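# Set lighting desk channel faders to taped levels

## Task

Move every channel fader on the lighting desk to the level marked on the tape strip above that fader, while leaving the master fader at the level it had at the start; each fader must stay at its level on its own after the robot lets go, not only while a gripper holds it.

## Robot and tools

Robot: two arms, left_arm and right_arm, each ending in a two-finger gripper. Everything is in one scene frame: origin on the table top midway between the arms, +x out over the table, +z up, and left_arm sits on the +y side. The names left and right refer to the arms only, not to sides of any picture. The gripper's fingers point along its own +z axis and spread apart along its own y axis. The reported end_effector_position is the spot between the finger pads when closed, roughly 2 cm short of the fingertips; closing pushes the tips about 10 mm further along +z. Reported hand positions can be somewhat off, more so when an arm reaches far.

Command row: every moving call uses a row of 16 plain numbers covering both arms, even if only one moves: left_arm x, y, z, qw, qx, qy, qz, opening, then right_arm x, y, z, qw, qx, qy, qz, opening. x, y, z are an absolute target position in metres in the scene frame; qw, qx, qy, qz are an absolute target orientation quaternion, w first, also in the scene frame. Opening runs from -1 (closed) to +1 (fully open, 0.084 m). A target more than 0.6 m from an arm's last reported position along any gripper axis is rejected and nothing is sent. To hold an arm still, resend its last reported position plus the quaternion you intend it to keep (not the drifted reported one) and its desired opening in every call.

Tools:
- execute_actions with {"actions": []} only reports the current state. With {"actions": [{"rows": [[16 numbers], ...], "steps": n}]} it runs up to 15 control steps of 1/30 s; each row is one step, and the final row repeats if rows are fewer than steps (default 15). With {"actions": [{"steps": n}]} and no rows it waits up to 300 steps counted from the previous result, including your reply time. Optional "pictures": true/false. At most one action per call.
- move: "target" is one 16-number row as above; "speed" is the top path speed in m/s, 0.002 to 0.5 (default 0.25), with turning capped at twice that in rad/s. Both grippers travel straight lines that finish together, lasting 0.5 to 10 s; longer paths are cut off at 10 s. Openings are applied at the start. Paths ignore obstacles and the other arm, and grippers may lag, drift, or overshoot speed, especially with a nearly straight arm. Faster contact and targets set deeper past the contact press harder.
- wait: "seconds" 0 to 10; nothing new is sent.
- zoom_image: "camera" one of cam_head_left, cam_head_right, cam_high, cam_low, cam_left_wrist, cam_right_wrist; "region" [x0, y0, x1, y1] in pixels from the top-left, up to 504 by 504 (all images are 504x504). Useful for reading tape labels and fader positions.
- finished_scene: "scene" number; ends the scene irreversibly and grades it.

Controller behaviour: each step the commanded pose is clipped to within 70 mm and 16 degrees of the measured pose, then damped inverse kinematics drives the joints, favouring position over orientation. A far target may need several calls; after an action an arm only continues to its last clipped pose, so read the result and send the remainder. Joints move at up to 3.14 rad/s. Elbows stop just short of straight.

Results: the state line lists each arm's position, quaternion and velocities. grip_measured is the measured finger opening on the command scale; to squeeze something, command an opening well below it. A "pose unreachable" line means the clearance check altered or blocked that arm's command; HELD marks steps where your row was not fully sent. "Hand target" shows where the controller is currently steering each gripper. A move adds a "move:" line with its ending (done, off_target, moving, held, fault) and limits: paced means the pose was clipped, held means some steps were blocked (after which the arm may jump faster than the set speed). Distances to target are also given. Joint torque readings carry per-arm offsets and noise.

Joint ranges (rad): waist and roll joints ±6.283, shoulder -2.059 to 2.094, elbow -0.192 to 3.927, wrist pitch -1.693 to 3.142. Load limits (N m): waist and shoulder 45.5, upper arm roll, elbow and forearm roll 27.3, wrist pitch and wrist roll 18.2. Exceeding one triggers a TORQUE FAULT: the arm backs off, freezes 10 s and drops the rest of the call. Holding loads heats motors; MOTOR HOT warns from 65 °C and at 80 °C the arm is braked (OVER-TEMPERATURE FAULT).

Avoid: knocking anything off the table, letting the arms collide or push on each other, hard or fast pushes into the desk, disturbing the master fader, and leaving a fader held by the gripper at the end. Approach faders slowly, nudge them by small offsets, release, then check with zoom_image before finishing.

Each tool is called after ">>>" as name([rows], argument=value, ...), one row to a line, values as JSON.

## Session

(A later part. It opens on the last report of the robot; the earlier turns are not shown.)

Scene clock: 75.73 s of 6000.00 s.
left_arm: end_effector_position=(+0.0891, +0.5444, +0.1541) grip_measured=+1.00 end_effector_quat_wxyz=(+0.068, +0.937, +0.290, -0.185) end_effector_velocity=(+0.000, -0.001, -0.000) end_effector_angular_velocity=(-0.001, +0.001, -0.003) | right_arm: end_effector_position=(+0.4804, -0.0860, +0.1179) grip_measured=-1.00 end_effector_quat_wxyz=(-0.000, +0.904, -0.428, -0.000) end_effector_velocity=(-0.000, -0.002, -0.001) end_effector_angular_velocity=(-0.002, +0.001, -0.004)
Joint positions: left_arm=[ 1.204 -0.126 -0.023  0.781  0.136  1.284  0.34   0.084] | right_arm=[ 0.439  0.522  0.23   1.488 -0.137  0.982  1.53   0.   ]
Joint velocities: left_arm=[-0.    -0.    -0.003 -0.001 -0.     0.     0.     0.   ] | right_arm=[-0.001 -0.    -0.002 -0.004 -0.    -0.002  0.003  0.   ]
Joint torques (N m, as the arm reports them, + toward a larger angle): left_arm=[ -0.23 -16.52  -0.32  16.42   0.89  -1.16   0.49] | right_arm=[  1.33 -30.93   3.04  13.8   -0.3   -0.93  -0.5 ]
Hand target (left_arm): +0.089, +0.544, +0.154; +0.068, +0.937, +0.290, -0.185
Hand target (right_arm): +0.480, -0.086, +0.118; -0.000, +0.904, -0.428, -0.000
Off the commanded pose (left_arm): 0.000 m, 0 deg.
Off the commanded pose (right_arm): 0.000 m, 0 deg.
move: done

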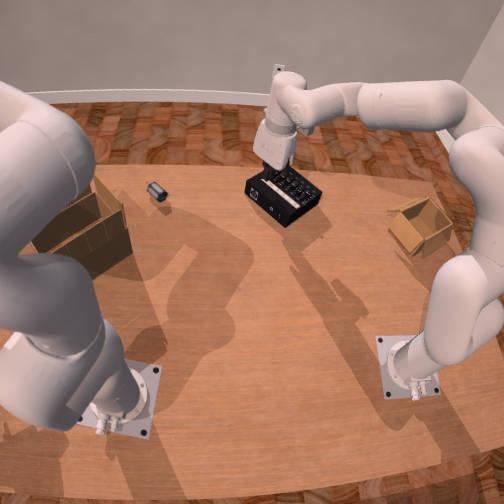

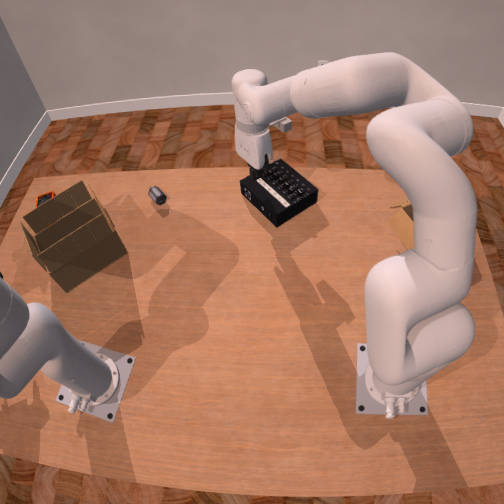

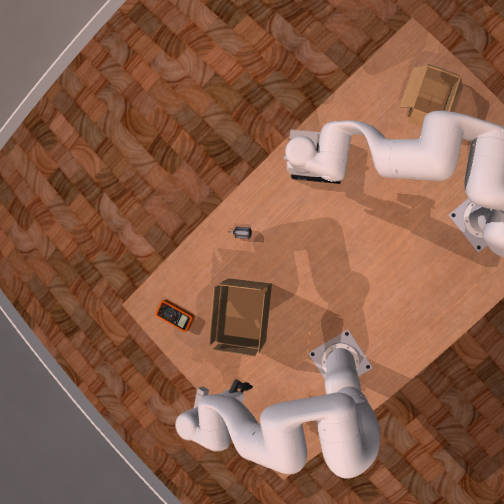

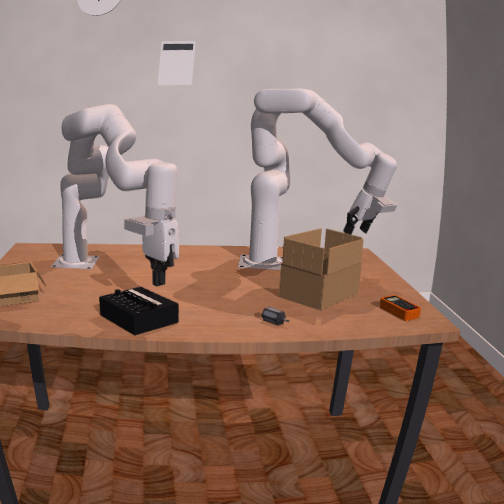

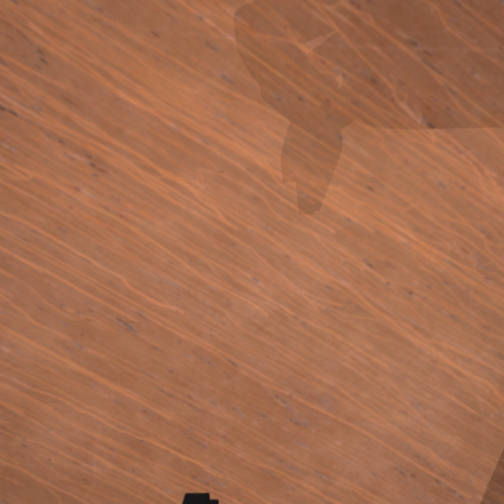

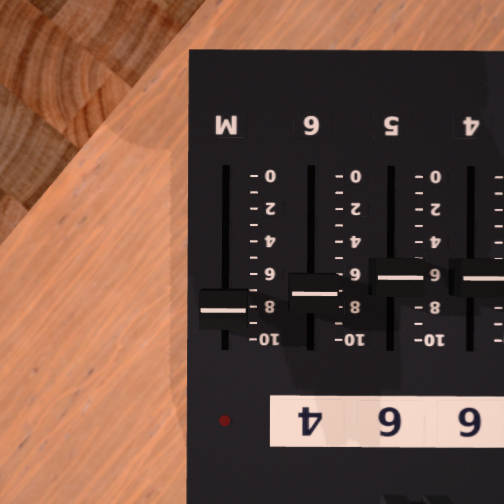

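>>> move(target=[0.0891,0.5444,0.1541,0.068,0.937,0.29,-0.185,1,0.512,-0.0934,0.084,0,0.904,-0.428,0,-1], speed=0.04)

>>> move(target=[0.0891,0.5444,0.1541,0.068,0.937,0.29,-0.185,1,0.5279,-0.1127,0.084,0,0.904,-0.428,0,-1], speed=0.012)

>>> move(target=[0.0891,0.5444,0.1541,0.068,0.937,0.29,-0.185,1,0.496,-0.074,0.13,0,0.904,-0.428,0,-1], speed=0.04)

Scene clock: 81.53 s of 6000.00 s.
left_arm: end_effector_position=(+0.0891, +0.5444, +0.1541) grip_measured=+1.00 end_effector_quat_wxyz=(+0.068, +0.937, +0.290, -0.185) end_effector_velocity=(+0.000, +0.000, -0.000) end_effector_angular_velocity=(+0.001, -0.001, -0.000) | right_arm: end_effector_position=(+0.5120, -0.0933, +0.0843) grip_measured=-1.00 end_effector_quat_wxyz=(-0.000, +0.904, -0.428, +0.000) end_effector_velocity=(+0.001, +0.002, +0.001) end_effector_angular_velocity=(+0.003, -0.002, +0.002)
Joint positions: left_arm=[ 1.204 -0.126 -0.023  0.781  0.136  1.284  0.34   0.084] | right_arm=[ 0.427  0.644  0.209  1.585 -0.153  0.957  1.498  0.   ]
Joint velocities: left_arm=[-0.     0.     0.001 -0.    -0.    -0.002  0.     0.   ] | right_arm=[ 0.001  0.001  0.001  0.005  0.001  0.    -0.001  0.   ]
Joint torques (N m, as the arm reports them, + toward a larger angle): left_arm=[ -0.34 -15.86  -0.37  16.45   1.03  -1.2    0.31] | right_arm=[  1.17 -33.33   2.96  13.52  -0.44  -0.87  -0.4 ]
Hand target (left_arm): +0.089, +0.544, +0.154; +0.068, +0.937, +0.290, -0.185
Hand target (right_arm): +0.512, -0.093, +0.084; +0.000, +0.904, -0.428, -0.000
Off the commanded pose (left_arm): 0.000 m, 0 deg.
Off the commanded pose (right_arm): 0.000 m, 0 deg.
After step 90, 1.30 s passed at rest.
move: done

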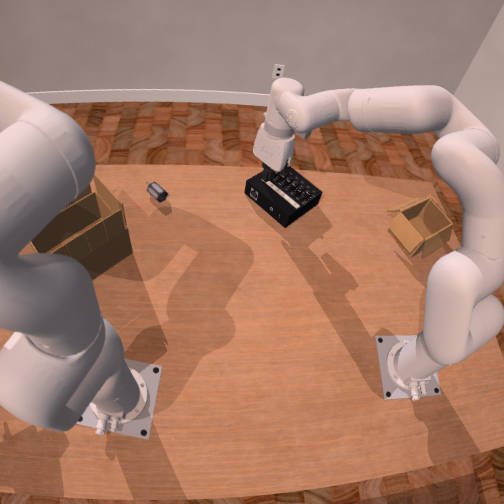

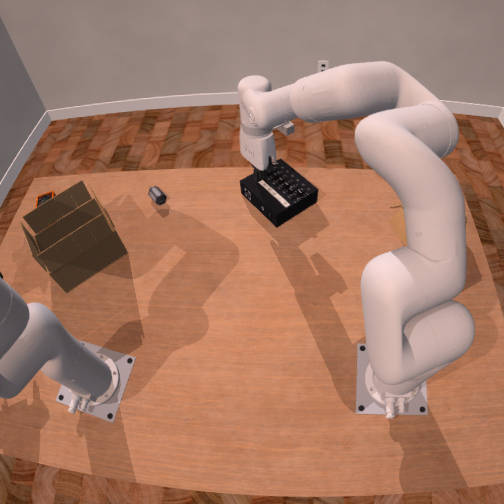

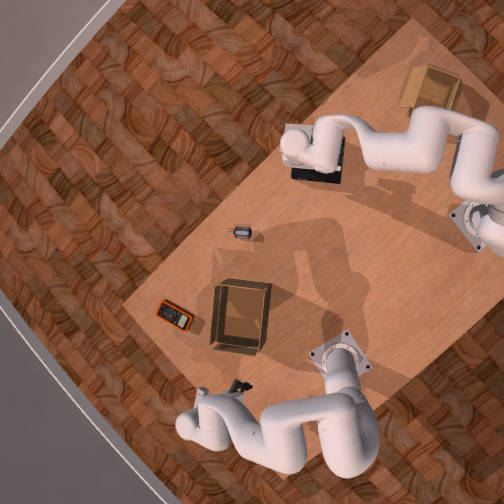

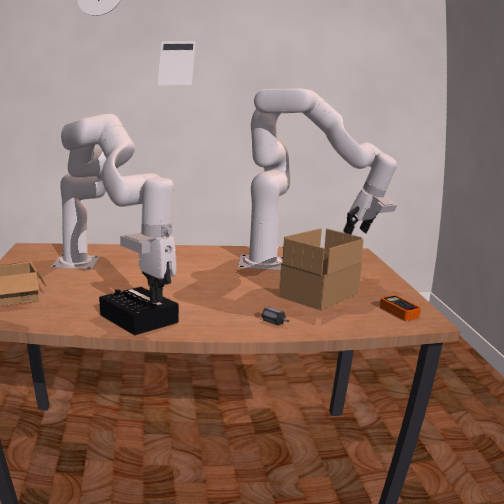

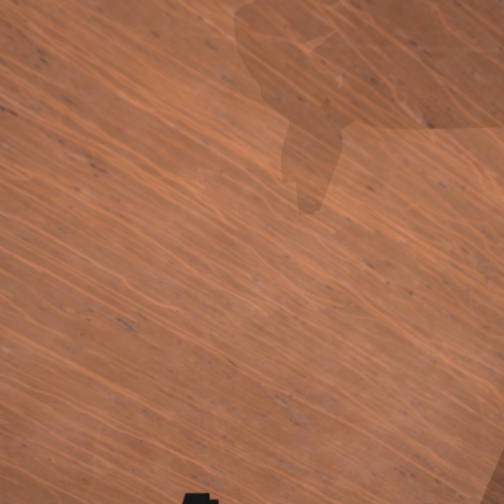

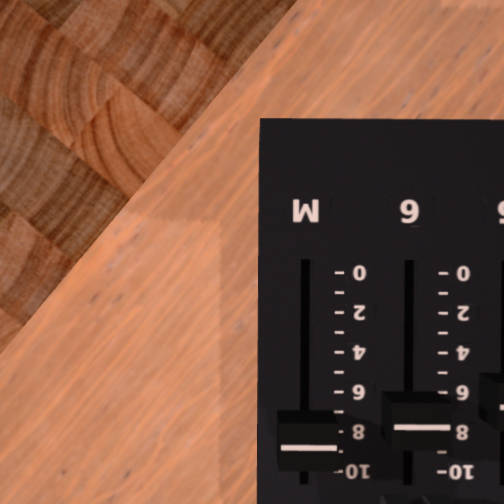

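Scene clock: 83.83 s of 6000.00 s.
left_arm: end_effector_position=(+0.0891, +0.5444, +0.1541) grip_measured=+1.00 end_effector_quat_wxyz=(+0.068, +0.937, +0.290, -0.185) end_effector_velocity=(+0.000, +0.001, +0.000) end_effector_angular_velocity=(+0.002, -0.001, +0.002) | right_arm: end_effector_position=(+0.5278, -0.1128, +0.0840) grip_measured=-1.00 end_effector_quat_wxyz=(+0.000, +0.904, -0.428, +0.000) end_effector_velocity=(+0.001, -0.000, +0.001) end_effector_angular_velocity=(-0.000, -0.001, +0.002)
Joint positions: left_arm=[ 1.204 -0.126 -0.023  0.781  0.136  1.284  0.34   0.084] | right_arm=[ 0.395  0.66   0.202  1.611 -0.15   0.967  1.456  0.   ]
Joint velocities: left_arm=[ 0.001  0.     0.     0.    -0.    -0.002 -0.001 -0.   ] | right_arm=[-0.001  0.001  0.     0.004 -0.001  0.002 -0.003  0.   ]
Joint torques (N m, as the arm reports them, + toward a larger angle): left_arm=[ -0.4  -16.05  -0.38  16.48   1.37  -1.2    0.25] | right_arm=[  1.08 -33.3    2.88  13.74  -0.39  -0.86  -0.41]
Hand target (left_arm): +0.089, +0.544, +0.154; +0.068, +0.937, +0.290, -0.185
Hand target (right_arm): +0.528, -0.113, +0.084; +0.000, +0.904, -0.428, +0.000
Off the commanded pose (left_arm): 0.000 m, 0 deg.
Off the commanded pose (right_arm): 0.000 m, 0 deg.
move: done

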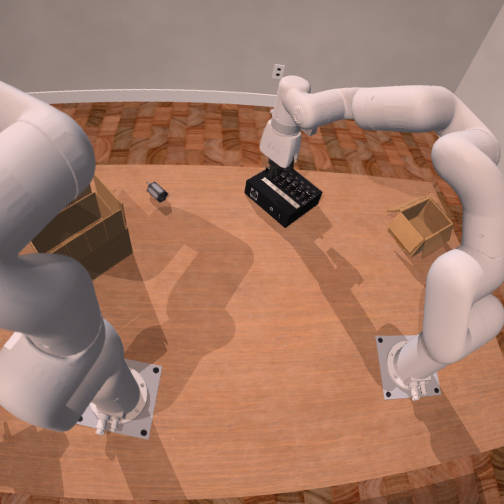

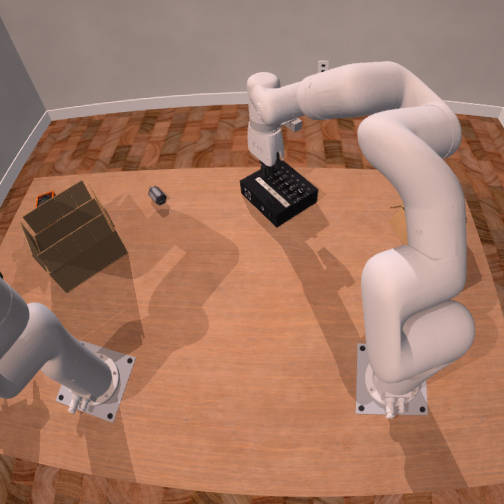

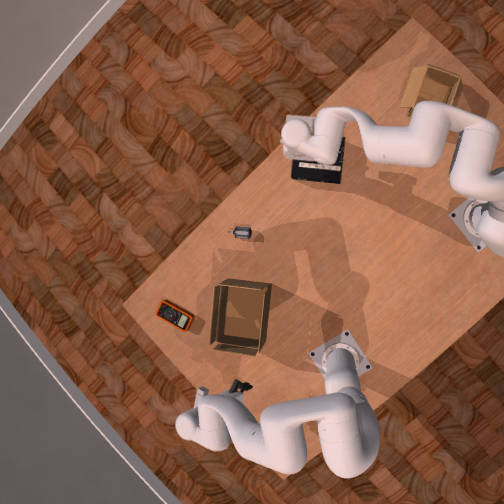

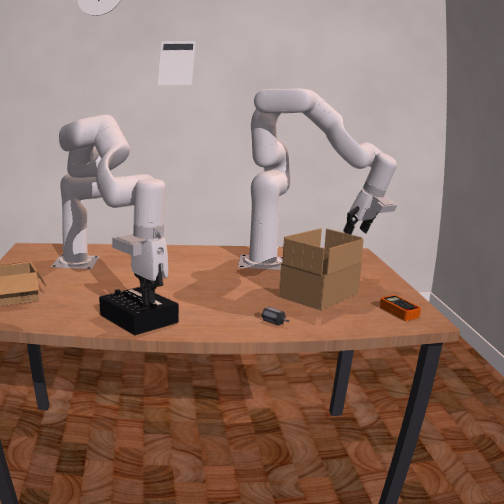

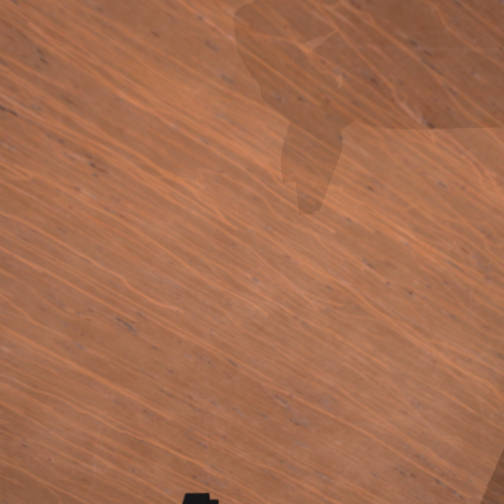

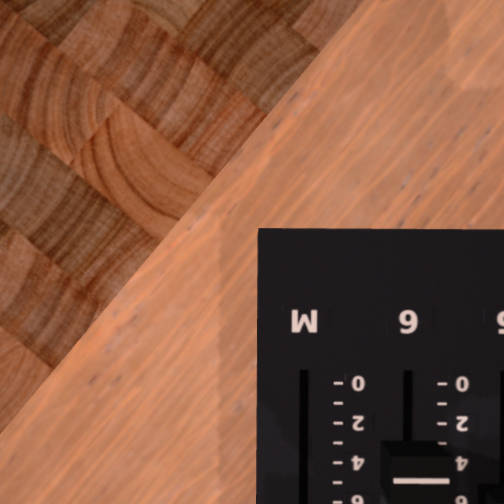

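Scene clock: 85.83 s of 6000.00 s.
left_arm: end_effector_position=(+0.0891, +0.5444, +0.1541) grip_measured=+1.00 end_effector_quat_wxyz=(+0.068, +0.937, +0.290, -0.185) end_effector_velocity=(-0.000, +0.001, +0.000) end_effector_angular_velocity=(+0.001, +0.000, +0.002) | right_arm: end_effector_position=(+0.4960, -0.0741, +0.1298) grip_measured=-1.00 end_effector_quat_wxyz=(-0.000, +0.904, -0.428, -0.000) end_effector_velocity=(+0.001, -0.003, -0.001) end_effector_angular_velocity=(-0.005, +0.003, -0.006)
Joint positions: left_arm=[ 1.204 -0.126 -0.023  0.781  0.136  1.284  0.34   0.084] | right_arm=[ 0.454  0.574  0.228  1.608 -0.142  1.05   1.532  0.   ]
Joint velocities: left_arm=[-0.001 -0.     0.003  0.     0.001 -0.    -0.001  0.   ] | right_arm=[-0.002 -0.    -0.003 -0.001 -0.     0.004  0.002  0.   ]
Joint torques (N m, as the arm reports them, + toward a larger angle): left_arm=[ -0.42 -16.05  -0.21  16.13   1.09  -1.09   0.32] | right_arm=[  1.38 -32.39   2.98  14.03  -0.28  -0.87  -0.41]
Hand target (left_arm): +0.089, +0.544, +0.154; +0.068, +0.937, +0.290, -0.185
Hand target (right_arm): +0.496, -0.074, +0.130; -0.000, +0.904, -0.428, -0.000
Off the commanded pose (left_arm): 0.000 m, 0 deg.
Off the commanded pose (right_arm): 0.000 m, 0 deg.
move: done

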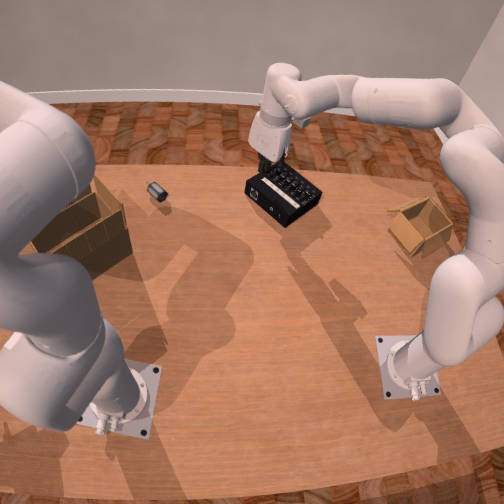

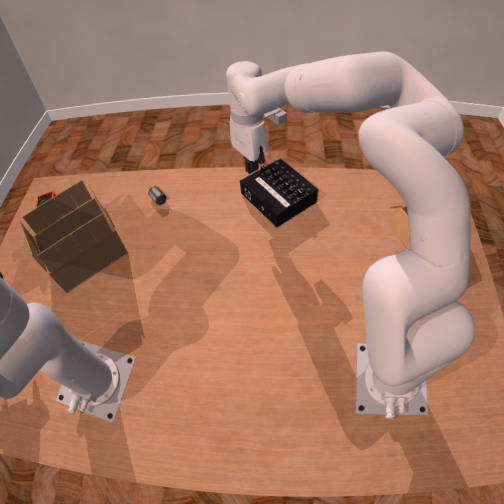

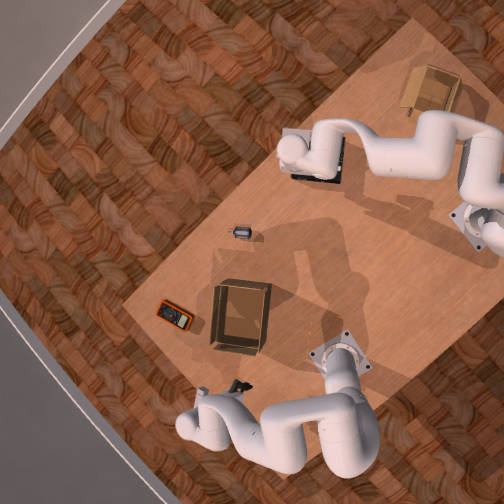

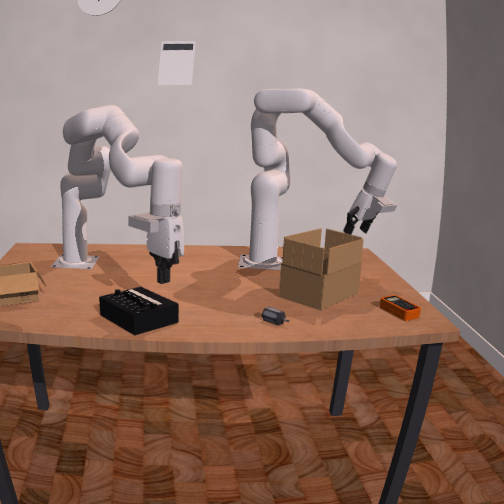

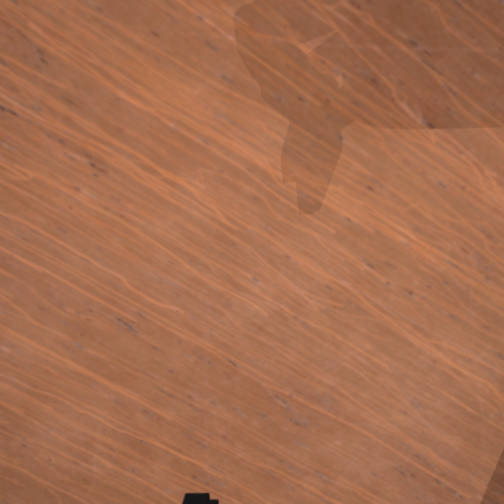

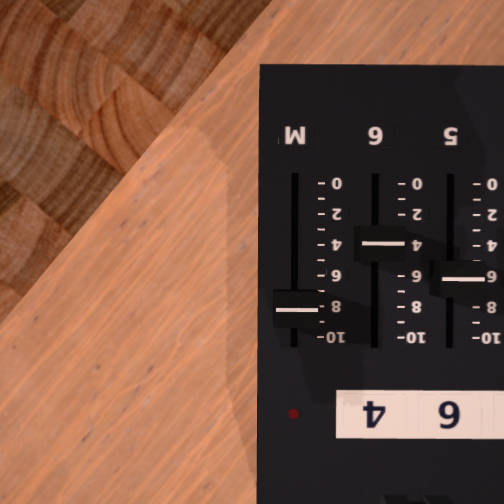

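Verify the digit.

>>> zoom_image(camera="cam_right_wrist", region=[400,260,504,440])

Region (400, 260, 504, 440) of cam_right_wrist's 504x504 image, scaled by 2.800, with more detail than that image has; it fills the left 291 columns of this view, and the rest is white.

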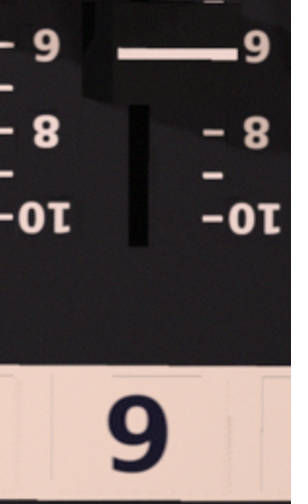

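>>> finished_scene(scene=1)

The scene is finished: the task was done.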